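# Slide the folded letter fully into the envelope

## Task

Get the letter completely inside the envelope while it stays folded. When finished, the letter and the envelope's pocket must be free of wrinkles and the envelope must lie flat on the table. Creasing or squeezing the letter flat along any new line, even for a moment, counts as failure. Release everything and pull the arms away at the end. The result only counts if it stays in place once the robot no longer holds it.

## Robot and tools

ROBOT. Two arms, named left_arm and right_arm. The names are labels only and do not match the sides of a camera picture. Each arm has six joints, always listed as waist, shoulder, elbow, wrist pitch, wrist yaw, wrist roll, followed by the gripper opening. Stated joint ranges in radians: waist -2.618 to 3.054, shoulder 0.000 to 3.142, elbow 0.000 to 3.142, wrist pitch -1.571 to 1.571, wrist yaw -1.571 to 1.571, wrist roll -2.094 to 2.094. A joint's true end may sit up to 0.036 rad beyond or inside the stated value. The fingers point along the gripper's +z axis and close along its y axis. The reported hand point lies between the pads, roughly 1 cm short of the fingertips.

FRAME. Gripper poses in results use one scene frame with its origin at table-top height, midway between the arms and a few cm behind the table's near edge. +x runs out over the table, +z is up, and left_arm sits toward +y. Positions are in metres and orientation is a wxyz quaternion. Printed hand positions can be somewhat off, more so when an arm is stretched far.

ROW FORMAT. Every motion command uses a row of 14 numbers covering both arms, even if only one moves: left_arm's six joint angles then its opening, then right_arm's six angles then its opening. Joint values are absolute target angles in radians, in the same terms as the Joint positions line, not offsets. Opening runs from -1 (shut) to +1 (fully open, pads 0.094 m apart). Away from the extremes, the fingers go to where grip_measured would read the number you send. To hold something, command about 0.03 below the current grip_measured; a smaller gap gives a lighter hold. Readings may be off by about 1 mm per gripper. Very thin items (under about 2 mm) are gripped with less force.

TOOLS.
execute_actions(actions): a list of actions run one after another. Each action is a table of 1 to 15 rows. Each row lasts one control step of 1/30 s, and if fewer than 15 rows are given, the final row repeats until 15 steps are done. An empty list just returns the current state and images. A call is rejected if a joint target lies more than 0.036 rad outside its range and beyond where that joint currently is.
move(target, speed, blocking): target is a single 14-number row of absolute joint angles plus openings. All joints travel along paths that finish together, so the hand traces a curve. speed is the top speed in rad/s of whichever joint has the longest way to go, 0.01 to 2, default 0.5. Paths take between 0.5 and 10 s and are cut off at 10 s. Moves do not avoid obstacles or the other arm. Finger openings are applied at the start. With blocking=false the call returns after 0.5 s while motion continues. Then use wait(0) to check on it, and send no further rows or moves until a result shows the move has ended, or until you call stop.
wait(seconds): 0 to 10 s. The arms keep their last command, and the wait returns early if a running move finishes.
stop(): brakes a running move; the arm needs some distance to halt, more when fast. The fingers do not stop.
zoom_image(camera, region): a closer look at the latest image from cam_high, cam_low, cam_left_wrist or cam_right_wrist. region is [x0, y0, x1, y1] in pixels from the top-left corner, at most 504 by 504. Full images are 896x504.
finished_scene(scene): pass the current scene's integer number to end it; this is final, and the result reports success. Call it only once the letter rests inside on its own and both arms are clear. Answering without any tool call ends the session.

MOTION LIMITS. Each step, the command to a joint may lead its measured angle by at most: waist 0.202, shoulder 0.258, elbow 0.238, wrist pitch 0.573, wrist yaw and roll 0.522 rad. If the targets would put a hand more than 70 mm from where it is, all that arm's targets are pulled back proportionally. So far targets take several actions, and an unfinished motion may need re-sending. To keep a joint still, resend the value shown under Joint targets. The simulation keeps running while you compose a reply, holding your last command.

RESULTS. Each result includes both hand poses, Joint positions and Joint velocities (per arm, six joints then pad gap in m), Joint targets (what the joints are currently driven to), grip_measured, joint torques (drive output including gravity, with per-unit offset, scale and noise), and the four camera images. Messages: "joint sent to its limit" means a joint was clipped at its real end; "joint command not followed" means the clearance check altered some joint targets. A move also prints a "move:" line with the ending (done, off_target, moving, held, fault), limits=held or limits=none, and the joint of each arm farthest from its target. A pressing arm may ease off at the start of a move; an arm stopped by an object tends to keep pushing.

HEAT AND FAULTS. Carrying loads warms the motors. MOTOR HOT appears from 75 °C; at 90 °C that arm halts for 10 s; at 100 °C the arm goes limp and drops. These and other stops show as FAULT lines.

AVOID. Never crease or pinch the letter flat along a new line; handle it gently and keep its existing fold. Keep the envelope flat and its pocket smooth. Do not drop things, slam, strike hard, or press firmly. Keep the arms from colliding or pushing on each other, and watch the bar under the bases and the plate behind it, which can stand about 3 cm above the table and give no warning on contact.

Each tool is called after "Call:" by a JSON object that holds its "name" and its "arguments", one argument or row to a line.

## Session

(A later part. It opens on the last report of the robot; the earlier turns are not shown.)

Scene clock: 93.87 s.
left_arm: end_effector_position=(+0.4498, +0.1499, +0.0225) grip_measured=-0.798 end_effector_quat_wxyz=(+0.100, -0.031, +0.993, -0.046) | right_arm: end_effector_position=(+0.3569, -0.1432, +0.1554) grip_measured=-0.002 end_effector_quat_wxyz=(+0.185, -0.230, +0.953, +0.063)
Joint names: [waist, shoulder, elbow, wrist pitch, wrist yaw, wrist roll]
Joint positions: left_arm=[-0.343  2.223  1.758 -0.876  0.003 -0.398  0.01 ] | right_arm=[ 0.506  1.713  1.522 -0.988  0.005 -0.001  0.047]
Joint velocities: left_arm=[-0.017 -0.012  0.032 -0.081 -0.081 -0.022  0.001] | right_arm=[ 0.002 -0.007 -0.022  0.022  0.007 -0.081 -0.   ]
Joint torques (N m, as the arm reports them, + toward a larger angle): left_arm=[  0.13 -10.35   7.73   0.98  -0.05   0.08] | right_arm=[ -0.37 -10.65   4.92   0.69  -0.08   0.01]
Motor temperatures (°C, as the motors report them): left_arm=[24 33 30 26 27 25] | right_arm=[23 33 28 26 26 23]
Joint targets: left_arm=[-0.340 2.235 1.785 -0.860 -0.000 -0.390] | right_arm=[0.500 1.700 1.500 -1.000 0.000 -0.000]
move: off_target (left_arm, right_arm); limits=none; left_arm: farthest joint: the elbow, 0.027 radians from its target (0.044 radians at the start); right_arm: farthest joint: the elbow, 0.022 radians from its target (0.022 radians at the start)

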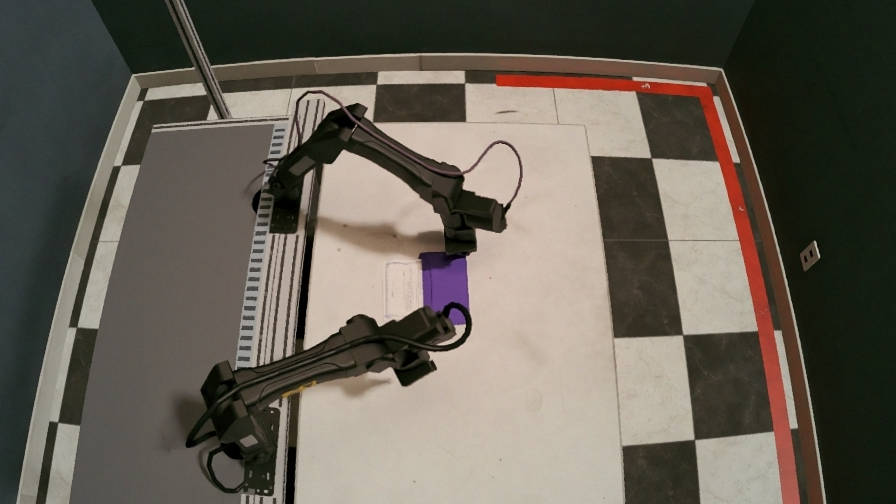

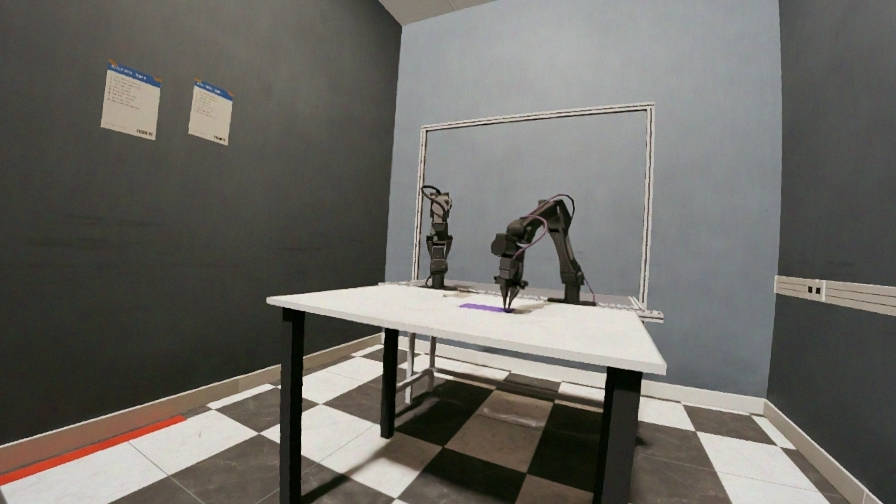

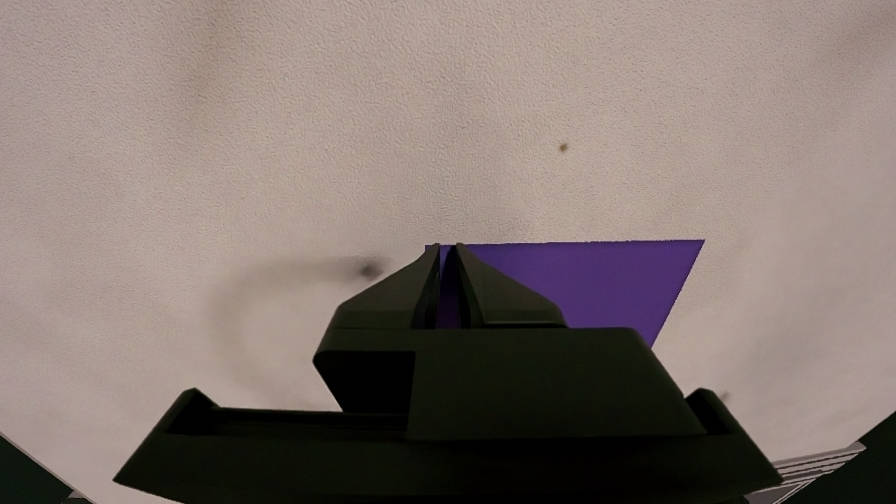

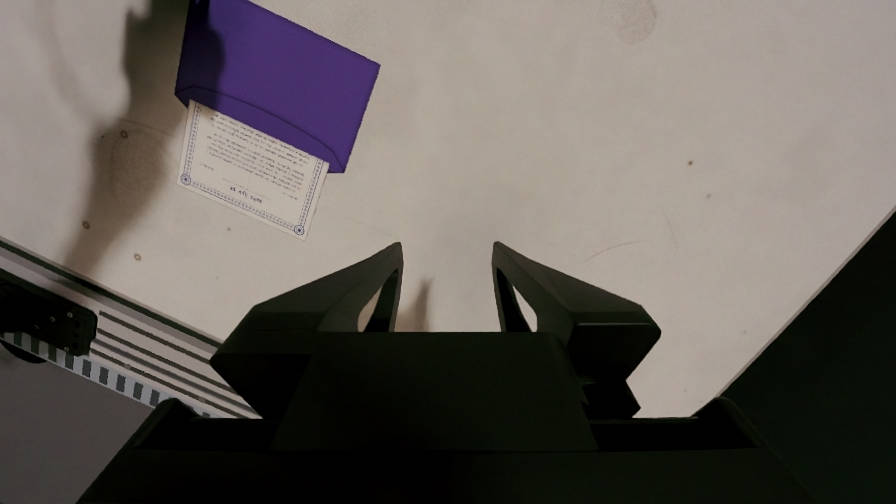

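Call:
{"name": "move", "arguments": {
  "target": [-0.335,2.235,1.775,-0.86,0,-1.7,-1,0.94,2.0,1.75,-0.9,0,0.94,-0.7],
  "speed": 0.6
}}

Call:
{"name": "move", "arguments": {
  "target": [-0.335,2.245,1.745,-0.86,0,-1.7,-1,0.945,2.222,1.80,-0.80,0,0.94,-0.7],
  "speed": 0.15
}}

Scene clock: 115.70 s.
left_arm: end_effector_position=(+0.4522, +0.1491, +0.0231) grip_measured=-0.980 end_effector_quat_wxyz=(+0.054, -0.624, +0.773, -0.101) | right_arm: end_effector_position=(+0.2920, +0.0444, +0.1242) grip_measured=-0.698 end_effector_quat_wxyz=(+0.112, +0.020, +0.978, +0.173)
Joint names: [waist, shoulder, elbow, wrist pitch, wrist yaw, wrist roll]
Joint positions: left_arm=[-0.343  2.223  1.758 -0.865  0.003 -1.694  0.001] | right_arm=[ 0.928  1.988  1.72  -0.905  0.003  0.936  0.014]
Joint velocities: left_arm=[-0.002 -0.012 -0.002 -0.051  0.022  0.022  0.001] | right_arm=[-0.007  0.007 -0.002 -0.051 -0.037  0.022 -0.002]
Joint torques (N m, as the arm reports them, + toward a larger angle): left_arm=[  0.73 -10.29   6.95   0.88  -0.06  -0.07] | right_arm=[  0.82 -11.61   8.66   0.85  -0.06   0.02]
Motor temperatures (°C, as the motors report them): left_arm=[24 35 30 27 27 25] | right_arm=[23 33 28 26 26 23]
Joint targets: left_arm=[-0.335 2.235 1.775 -0.860 -0.000 -1.700] | right_arm=[0.940 2.000 1.750 -0.900 0.000 0.940]
move: off_target (right_arm); limits=none; left_arm: farthest joint: the elbow, 0.017 radians from its target (0.017 radians at the start); right_arm: farthest joint: the elbow, 0.030 radians from its target (0.228 radians at the start)

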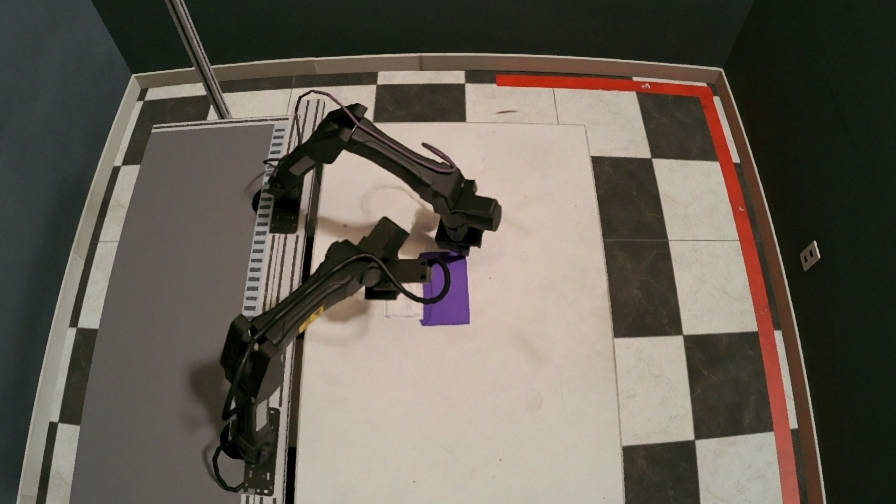

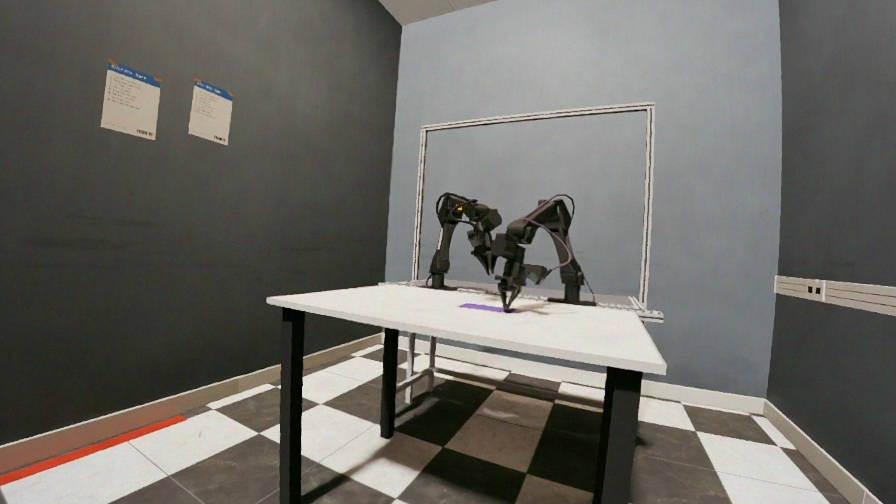

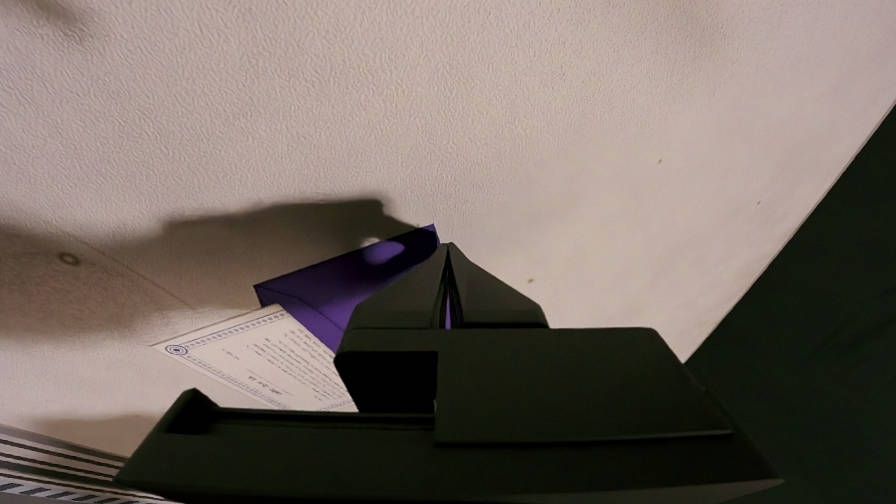

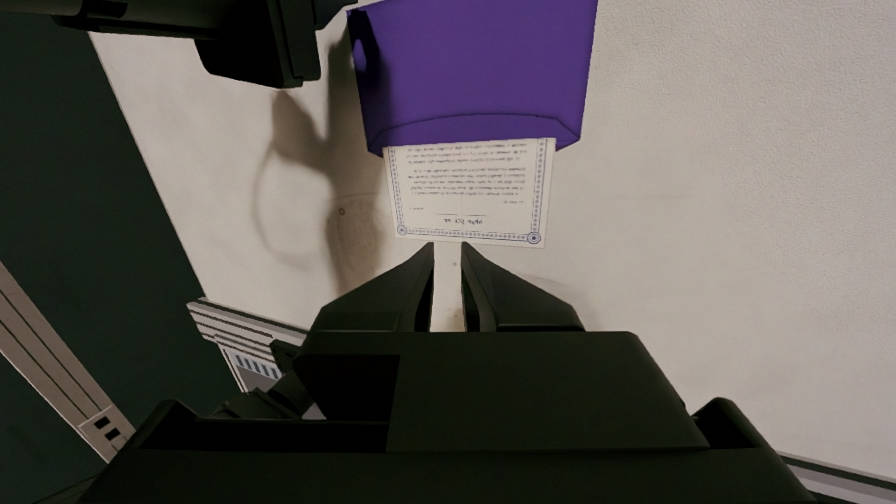

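Scene clock: 117.77 s.
left_arm: end_effector_position=(+0.4521, +0.1490, +0.0231) grip_measured=-0.980 end_effector_quat_wxyz=(+0.054, -0.624, +0.773, -0.102) | right_arm: end_effector_position=(+0.3081, +0.0694, +0.0445) grip_measured=-0.698 end_effector_quat_wxyz=(+0.089, +0.019, +0.985, +0.144)
Joint names: [waist, shoulder, elbow, wrist pitch, wrist yaw, wrist roll]
Joint positions: left_arm=[-0.343  2.223  1.758 -0.865  0.004 -1.694  0.001] | right_arm=[ 0.928  2.212  1.77  -0.806  0.003  0.936  0.014]
Joint velocities: left_arm=[-0.002 -0.012 -0.007 -0.037  0.007 -0.095 -0.001] | right_arm=[-0.007 -0.002  0.007 -0.022  0.022 -0.095  0.   ]
Joint torques (N m, as the arm reports them, + toward a larger angle): left_arm=[ 0.72 -9.67  4.73  0.88 -0.07 -0.05] | right_arm=[  1.18 -13.76   8.46   0.76  -0.06   0.04]
Motor temperatures (°C, as the motors report them): left_arm=[24 35 30 27 27 25] | right_arm=[23 33 28 26 26 23]
Joint targets: left_arm=[-0.335 2.245 1.745 -0.860 -0.000 -1.700] | right_arm=[0.945 2.222 1.800 -0.800 0.000 0.940]
move: off_target (left_arm, right_arm); limits=none; left_arm: farthest joint: the shoulder, 0.022 radians from its target (0.022 radians at the start); right_arm: farthest joint: the elbow, 0.030 radians from its target (0.080 radians at the start)

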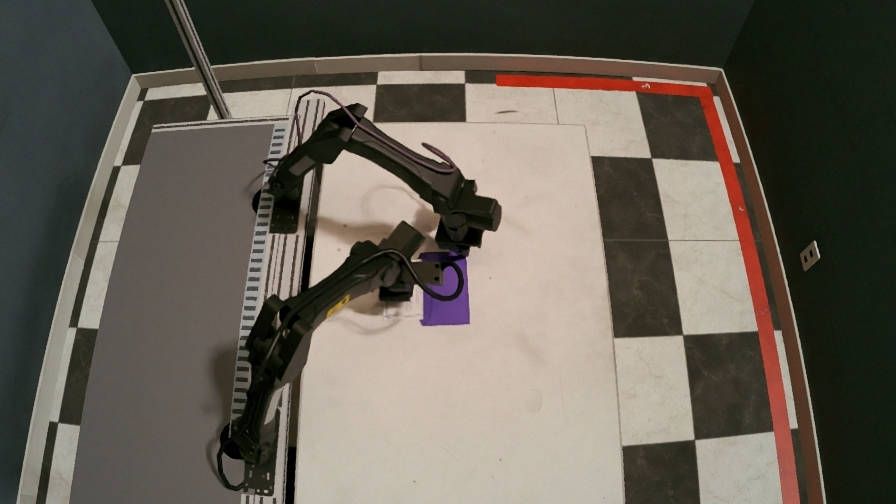

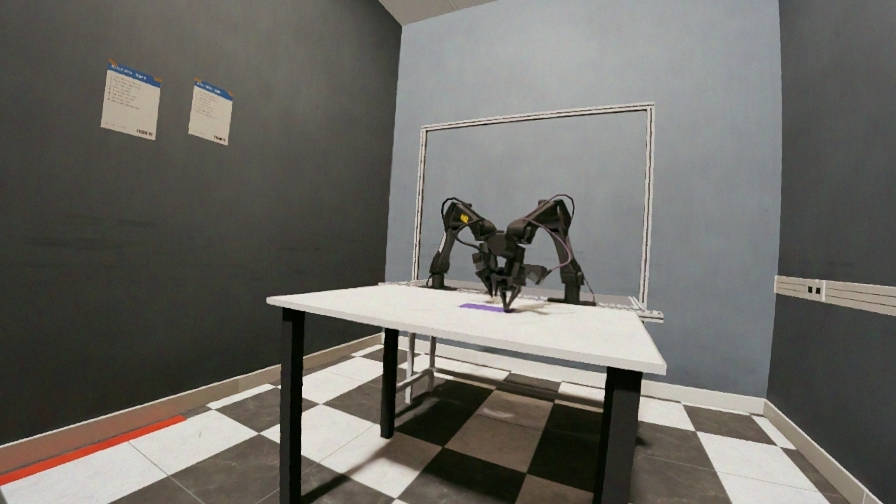

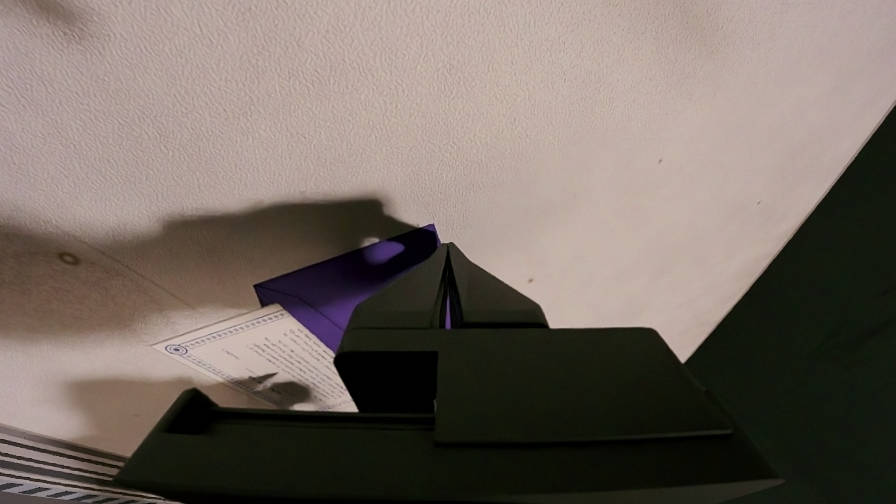

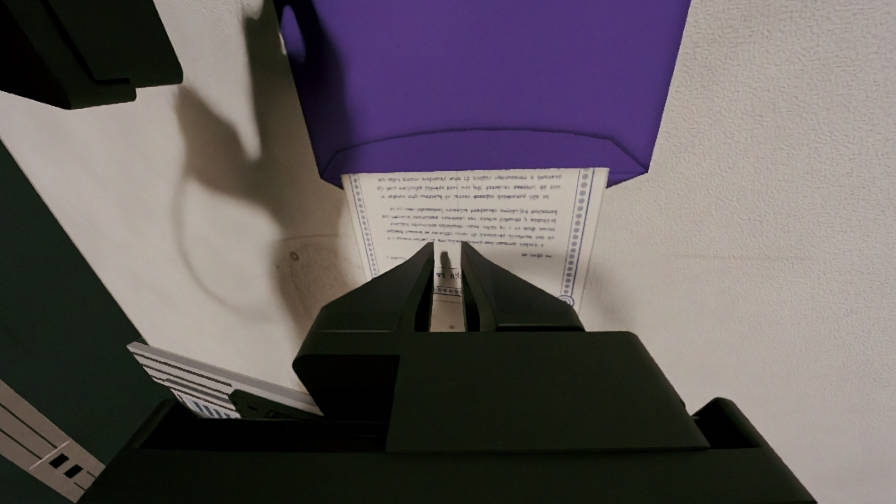

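Call:
{"name": "move", "arguments": {
  "target": [-0.335,2.25,1.715,-0.86,0,-1.7,-1,0.925,2.26,1.78,-0.80,0,0.94,-1],
  "speed": 0.05
}}

Scene clock: 123.30 s.
left_arm: end_effector_position=(+0.4437, +0.1517, +0.0142) grip_measured=-0.980 end_effector_quat_wxyz=(+0.046, -0.625, +0.774, -0.090) | right_arm: end_effector_position=(+0.3061, +0.0678, +0.0280) grip_measured=-0.986 end_effector_quat_wxyz=(+0.079, +0.019, +0.988, +0.130)
Joint names: [waist, shoulder, elbow, wrist pitch, wrist yaw, wrist roll]
Joint positions: left_arm=[-0.343  2.223  1.728 -0.864  0.004 -1.694  0.001] | right_arm=[ 0.928  2.247  1.77  -0.805  0.003  0.936  0.001]
Joint velocities: left_arm=[-0.002 -0.012 -0.017  0.051 -0.007 -0.022  0.001] | right_arm=[-0.012 -0.022 -0.002  0.037  0.007 -0.007 -0.001]
Joint torques (N m, as the arm reports them, + toward a larger angle): left_arm=[ 0.72 -9.35  4.62  0.8  -0.07 -0.04] | right_arm=[ -0.19 -13.73   7.02   0.67  -0.06   0.04]
Motor temperatures (°C, as the motors report them): left_arm=[24 35 29 27 27 25] | right_arm=[23 34 29 26 26 23]
Joint targets: left_arm=[-0.335 2.250 1.715 -0.860 -0.000 -1.700] | right_arm=[0.925 2.260 1.780 -0.800 0.000 0.940]
move: off_target (left_arm); limits=none; left_arm: farthest joint: the shoulder, 0.027 radians from its target (0.027 radians at the start); right_arm: farthest joint: the shoulder, 0.013 radians from its target (0.048 radians at the start)

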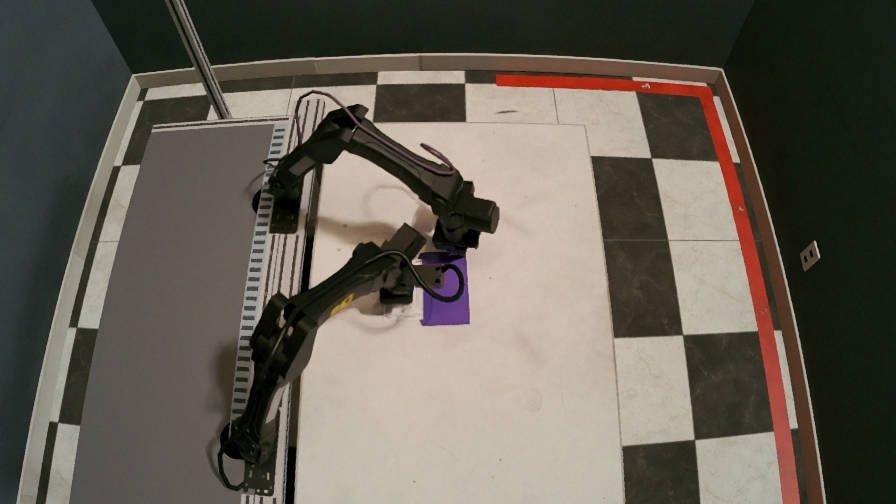

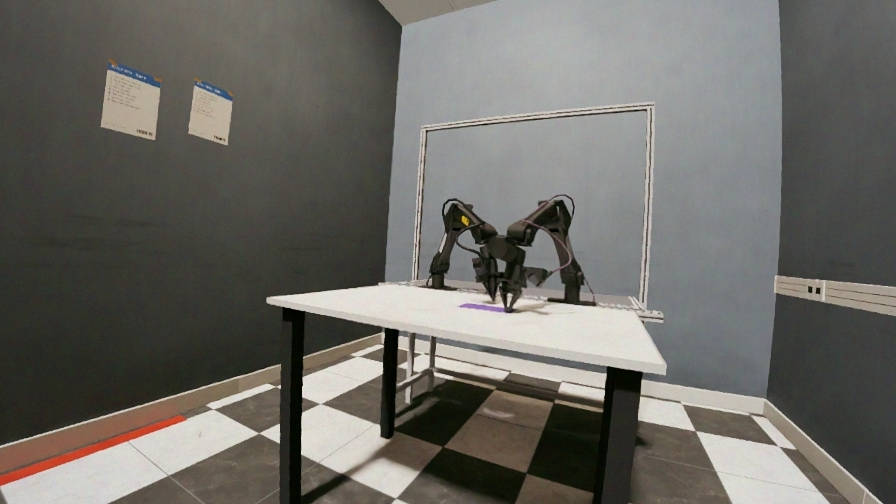

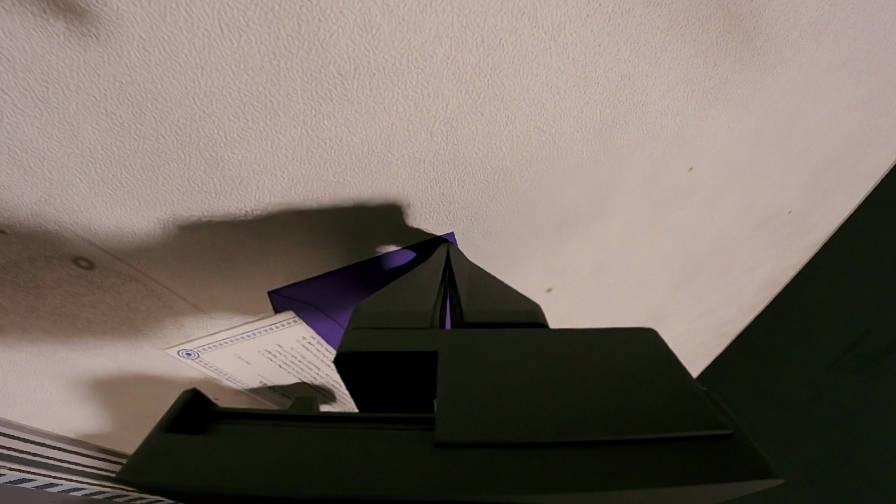

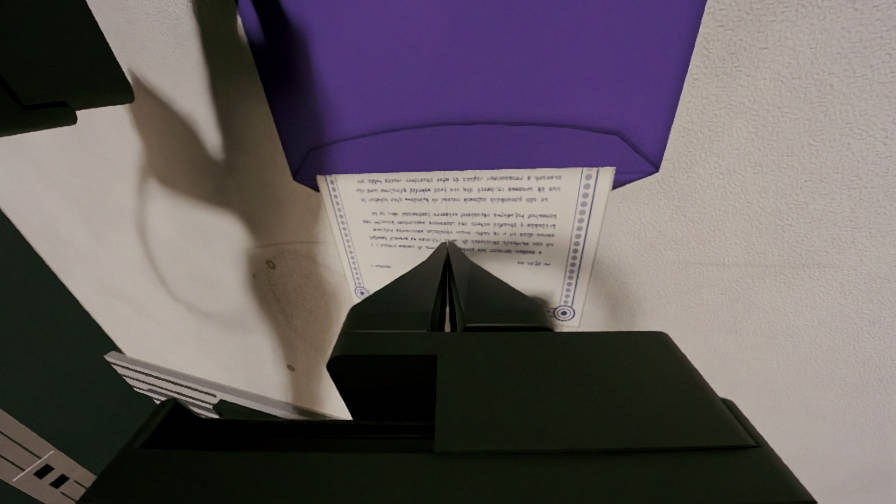

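Call:
{"name": "move", "arguments": {
  "target": [-0.335,2.25,1.685,-0.86,0,-1.7,-1,0.925,2.26,1.71,-0.80,0,0.94,-1],
  "speed": 0.04
}}

Scene clock: 128.40 s.
left_arm: end_effector_position=(+0.4419, +0.1522, +0.0114) grip_measured=-0.980 end_effector_quat_wxyz=(+0.045, -0.625, +0.774, -0.088) | right_arm: end_effector_position=(+0.2997, +0.0604, +0.0171) grip_measured=-0.986 end_effector_quat_wxyz=(+0.069, +0.019, +0.990, +0.118)
Joint names: [waist, shoulder, elbow, wrist pitch, wrist yaw, wrist roll]
Joint positions: left_arm=[-0.343  2.223  1.717 -0.858  0.005 -1.694  0.001] | right_arm=[ 0.928  2.247  1.735 -0.803  0.003  0.936  0.001]
Joint velocities: left_arm=[ 0.002 -0.012 -0.012 -0.022 -0.037  0.037  0.001] | right_arm=[ 0.007  0.007 -0.007  0.051 -0.022 -0.022 -0.   ]
Joint torques (N m, as the arm reports them, + toward a larger angle): left_arm=[ 0.71 -9.28  3.22  0.74 -0.08 -0.05] | right_arm=[ -0.17 -13.68   4.32   0.62  -0.06   0.04]
Motor temperatures (°C, as the motors report them): left_arm=[24 35 28 27 27 25] | right_arm=[23 35 28 26 26 23]
Joint targets: left_arm=[-0.335 2.250 1.685 -0.860 0.000 -1.700] | right_arm=[0.925 2.260 1.710 -0.800 -0.000 0.940]
move: off_target (left_arm, right_arm); limits=none; left_arm: farthest joint: the elbow, 0.032 radians from its target (0.043 radians at the start); right_arm: farthest joint: the elbow, 0.025 radians from its target (0.060 radians at the start)

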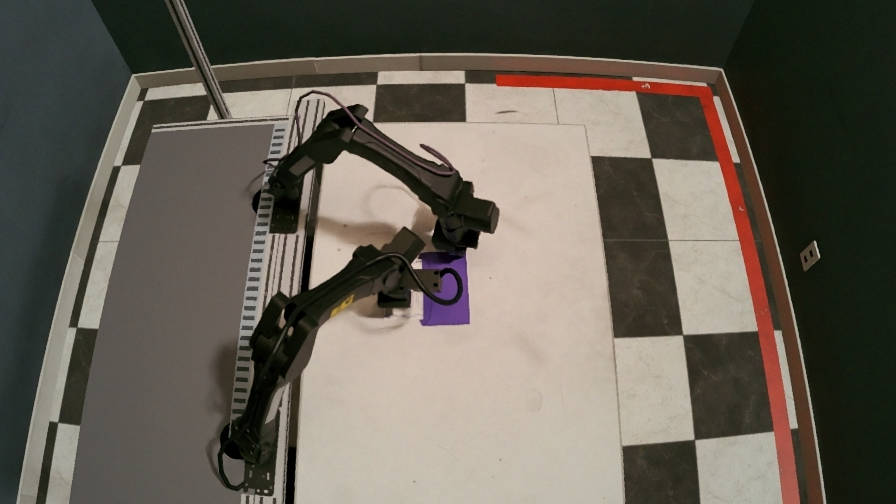

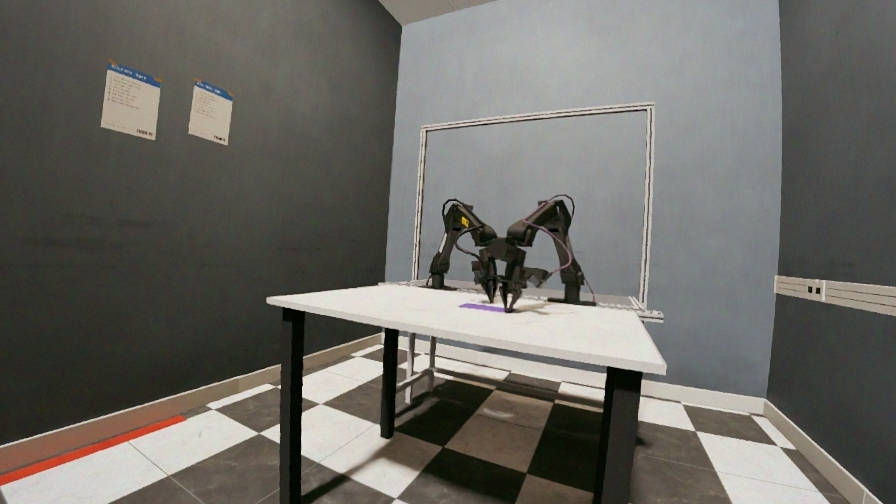

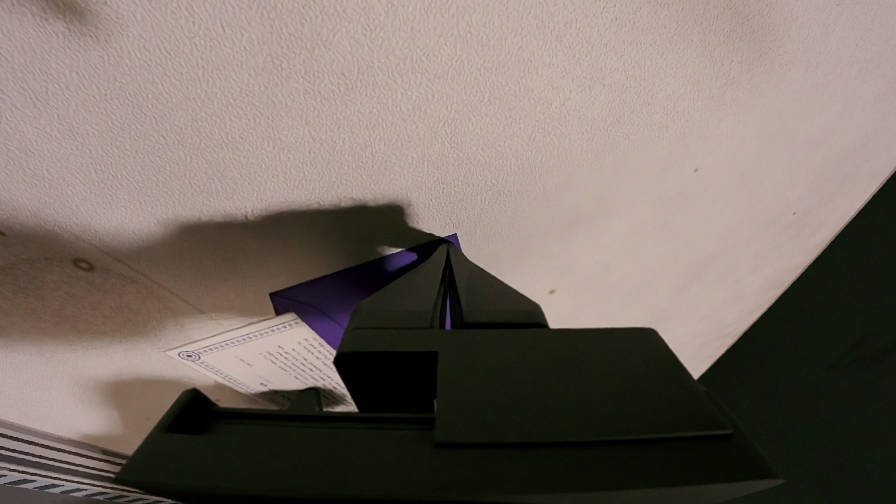

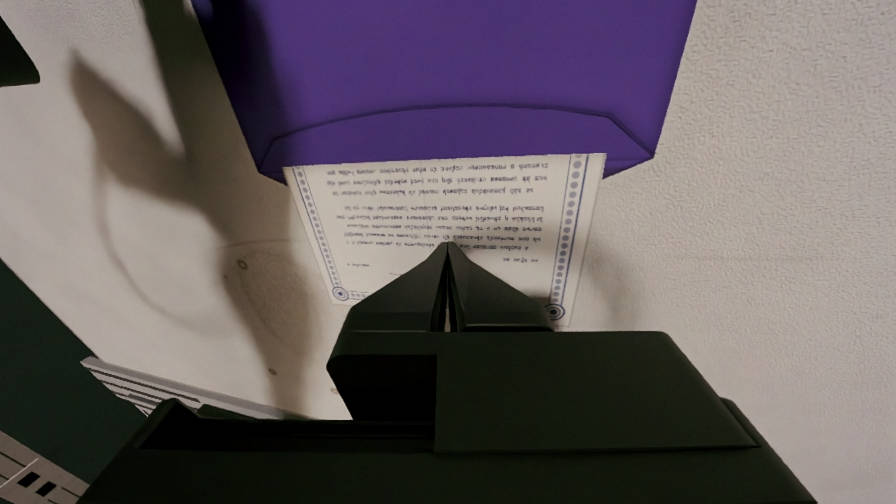

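Call:
{"name": "move", "arguments": {
  "target": [-0.335,2.25,1.685,-0.86,0,-1.7,-1,0.925,2.295,1.72,-0.80,0,0.94,-1],
  "speed": 0.03
}}

Scene clock: 132.70 s.
left_arm: end_effector_position=(+0.4420, +0.1521, +0.0114) grip_measured=-0.980 end_effector_quat_wxyz=(+0.045, -0.625, +0.774, -0.088) | right_arm: end_effector_position=(+0.2996, +0.0602, +0.0162) grip_measured=-0.986 end_effector_quat_wxyz=(+0.069, +0.019, +0.991, +0.117)
Joint names: [waist, shoulder, elbow, wrist pitch, wrist yaw, wrist roll]
Joint positions: left_arm=[-0.343  2.223  1.717 -0.857  0.005 -1.694  0.001] | right_arm=[ 0.928  2.249  1.735 -0.803  0.003  0.936  0.001]
Joint velocities: left_arm=[-0.002  0.012 -0.002  0.066 -0.022  0.037 -0.001] | right_arm=[ 0.002 -0.012  0.007 -0.081  0.007 -0.022 -0.   ]
Joint torques (N m, as the arm reports them, + toward a larger angle): left_arm=[ 0.72 -9.28  3.23  0.74 -0.08 -0.04] | right_arm=[ -0.17 -10.6    5.05   0.61  -0.06   0.04]
Motor temperatures (°C, as the motors report them): left_arm=[24 35 28 27 27 25] | right_arm=[23 35 28 26 26 23]
Joint targets: left_arm=[-0.335 2.250 1.685 -0.860 -0.000 -1.700] | right_arm=[0.925 2.295 1.720 -0.800 -0.000 0.940]
move: off_target (left_arm, right_arm); limits=none; left_arm: farthest joint: the elbow, 0.032 radians from its target (0.032 radians at the start); right_arm: farthest joint: the shoulder, 0.046 radians from its target (0.048 radians at the start)

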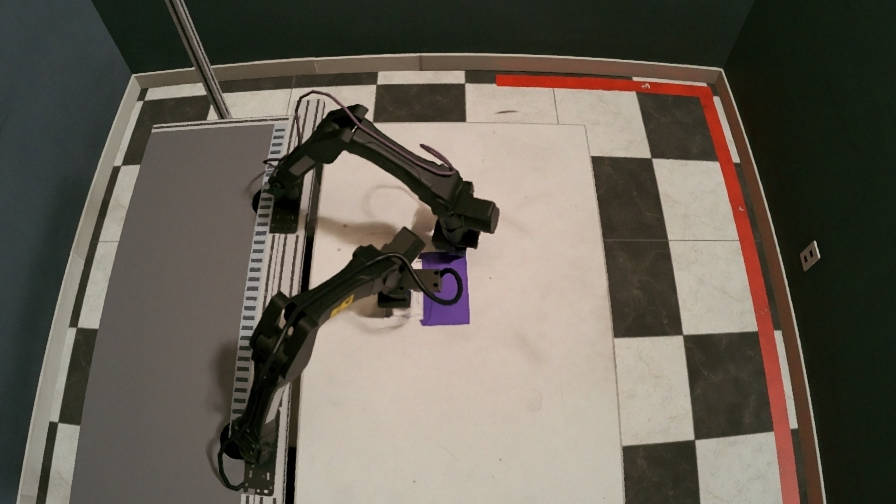

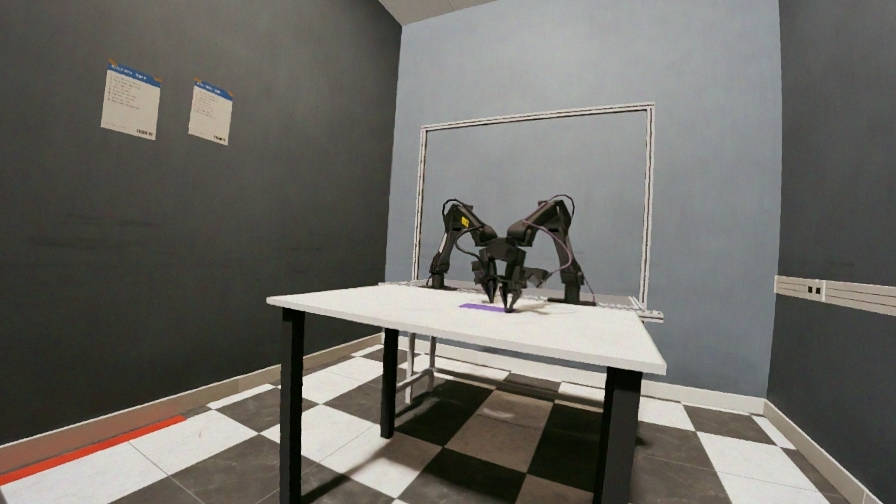

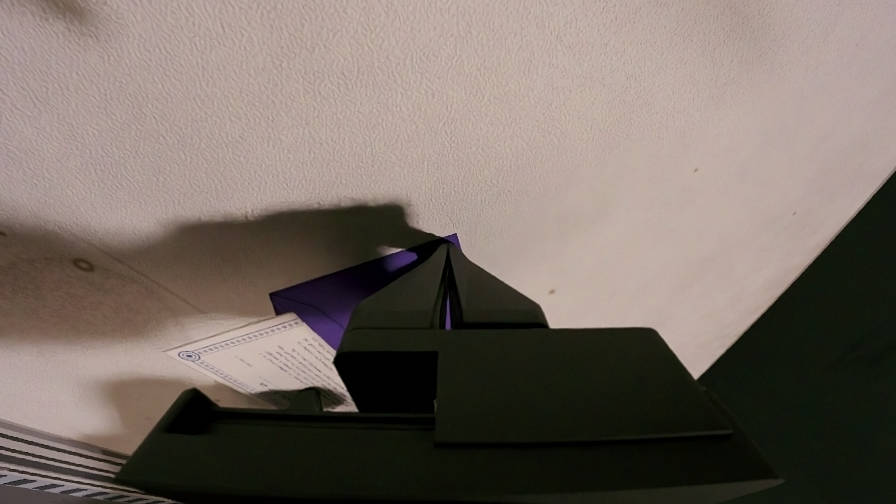

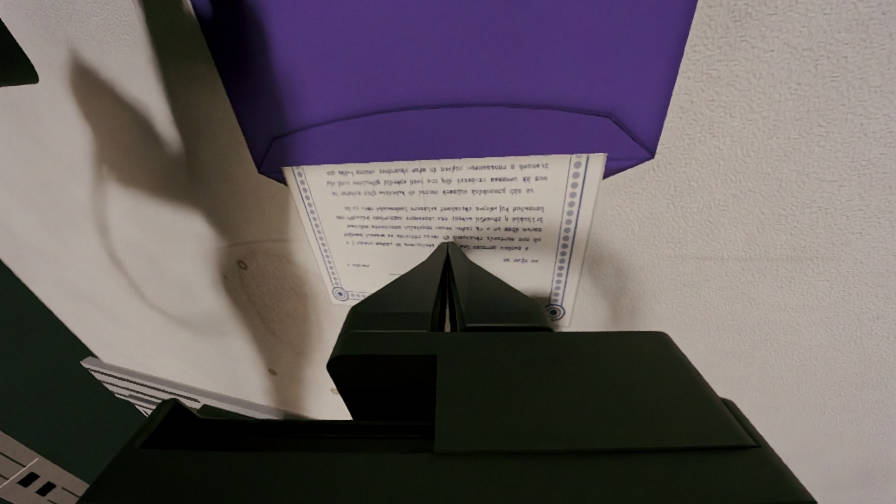

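Call:
{"name": "move", "arguments": {
  "target": [-0.335,2.25,1.685,-0.86,0,-1.7,-1,0.892,2.31,1.80,-0.80,0,0.915,-1],
  "speed": 0.03
}}

Scene clock: 140.03 s.
left_arm: end_effector_position=(+0.4420, +0.1521, +0.0114) grip_measured=-0.980 end_effector_quat_wxyz=(+0.045, -0.625, +0.774, -0.088) | right_arm: end_effector_position=(+0.3161, +0.0621, +0.0170) grip_measured=-0.986 end_effector_quat_wxyz=(+0.073, +0.025, +0.989, +0.126)
Joint names: [waist, shoulder, elbow, wrist pitch, wrist yaw, wrist roll]
Joint positions: left_arm=[-0.343  2.223  1.717 -0.857  0.005 -1.694  0.001] | right_arm=[ 0.901  2.277  1.781 -0.801 -0.006  0.923  0.001]
Joint velocities: left_arm=[ 0.017  0.002 -0.027  0.037 -0.022 -0.007 -0.   ] | right_arm=[ 0.017 -0.002 -0.012 -0.022  0.007  0.037  0.   ]
Joint torques (N m, as the arm reports them, + toward a larger angle): left_arm=[ 0.73 -9.27  3.23  0.73 -0.08 -0.05] | right_arm=[ -0.58 -12.13   7.53   0.63   0.01  -0.1 ]
Motor temperatures (°C, as the motors report them): left_arm=[24 35 27 27 27 25] | right_arm=[23 35 28 26 26 23]
Joint targets: left_arm=[-0.335 2.250 1.685 -0.860 0.000 -1.700] | right_arm=[0.892 2.310 1.800 -0.800 0.000 0.915]
move: off_target (left_arm, right_arm); limits=none; left_arm: farthest joint: the elbow, 0.032 radians from its target (0.032 radians at the start); right_arm: farthest joint: the shoulder, 0.033 radians from its target (0.061 radians at the start)

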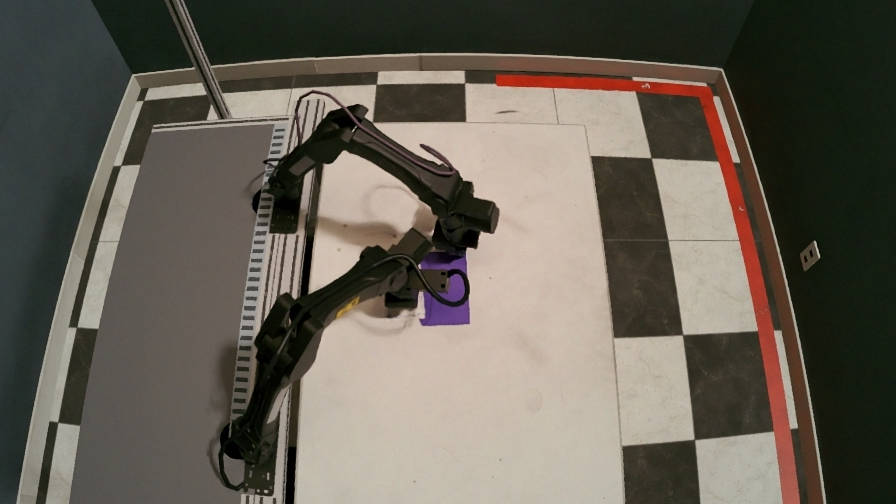

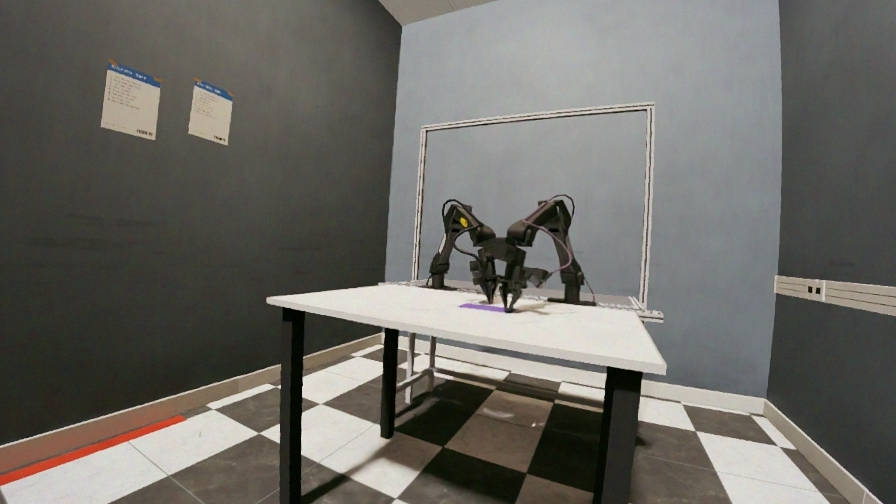

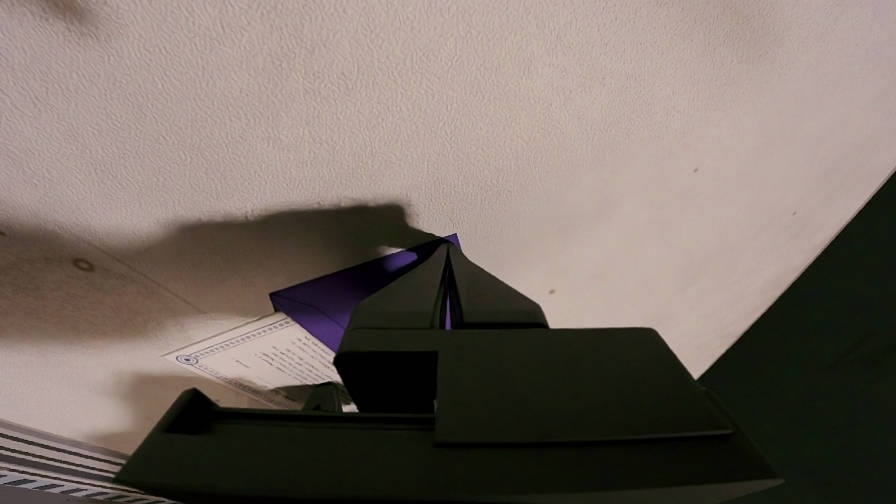

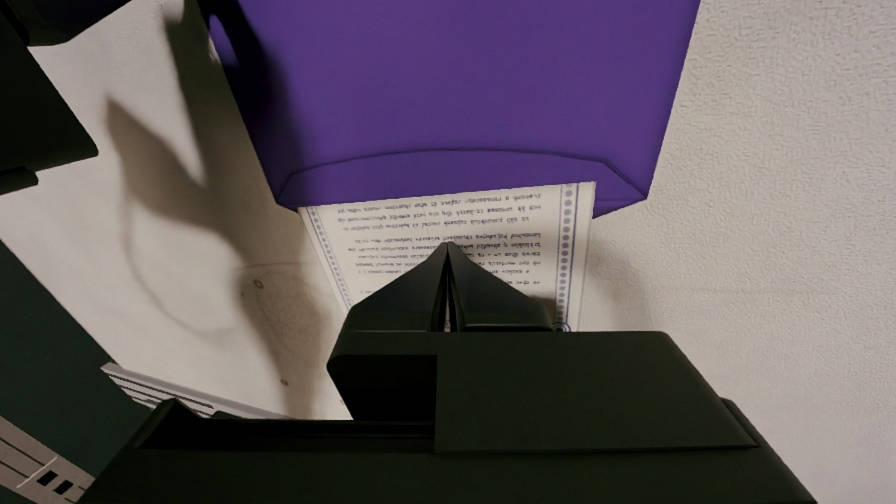

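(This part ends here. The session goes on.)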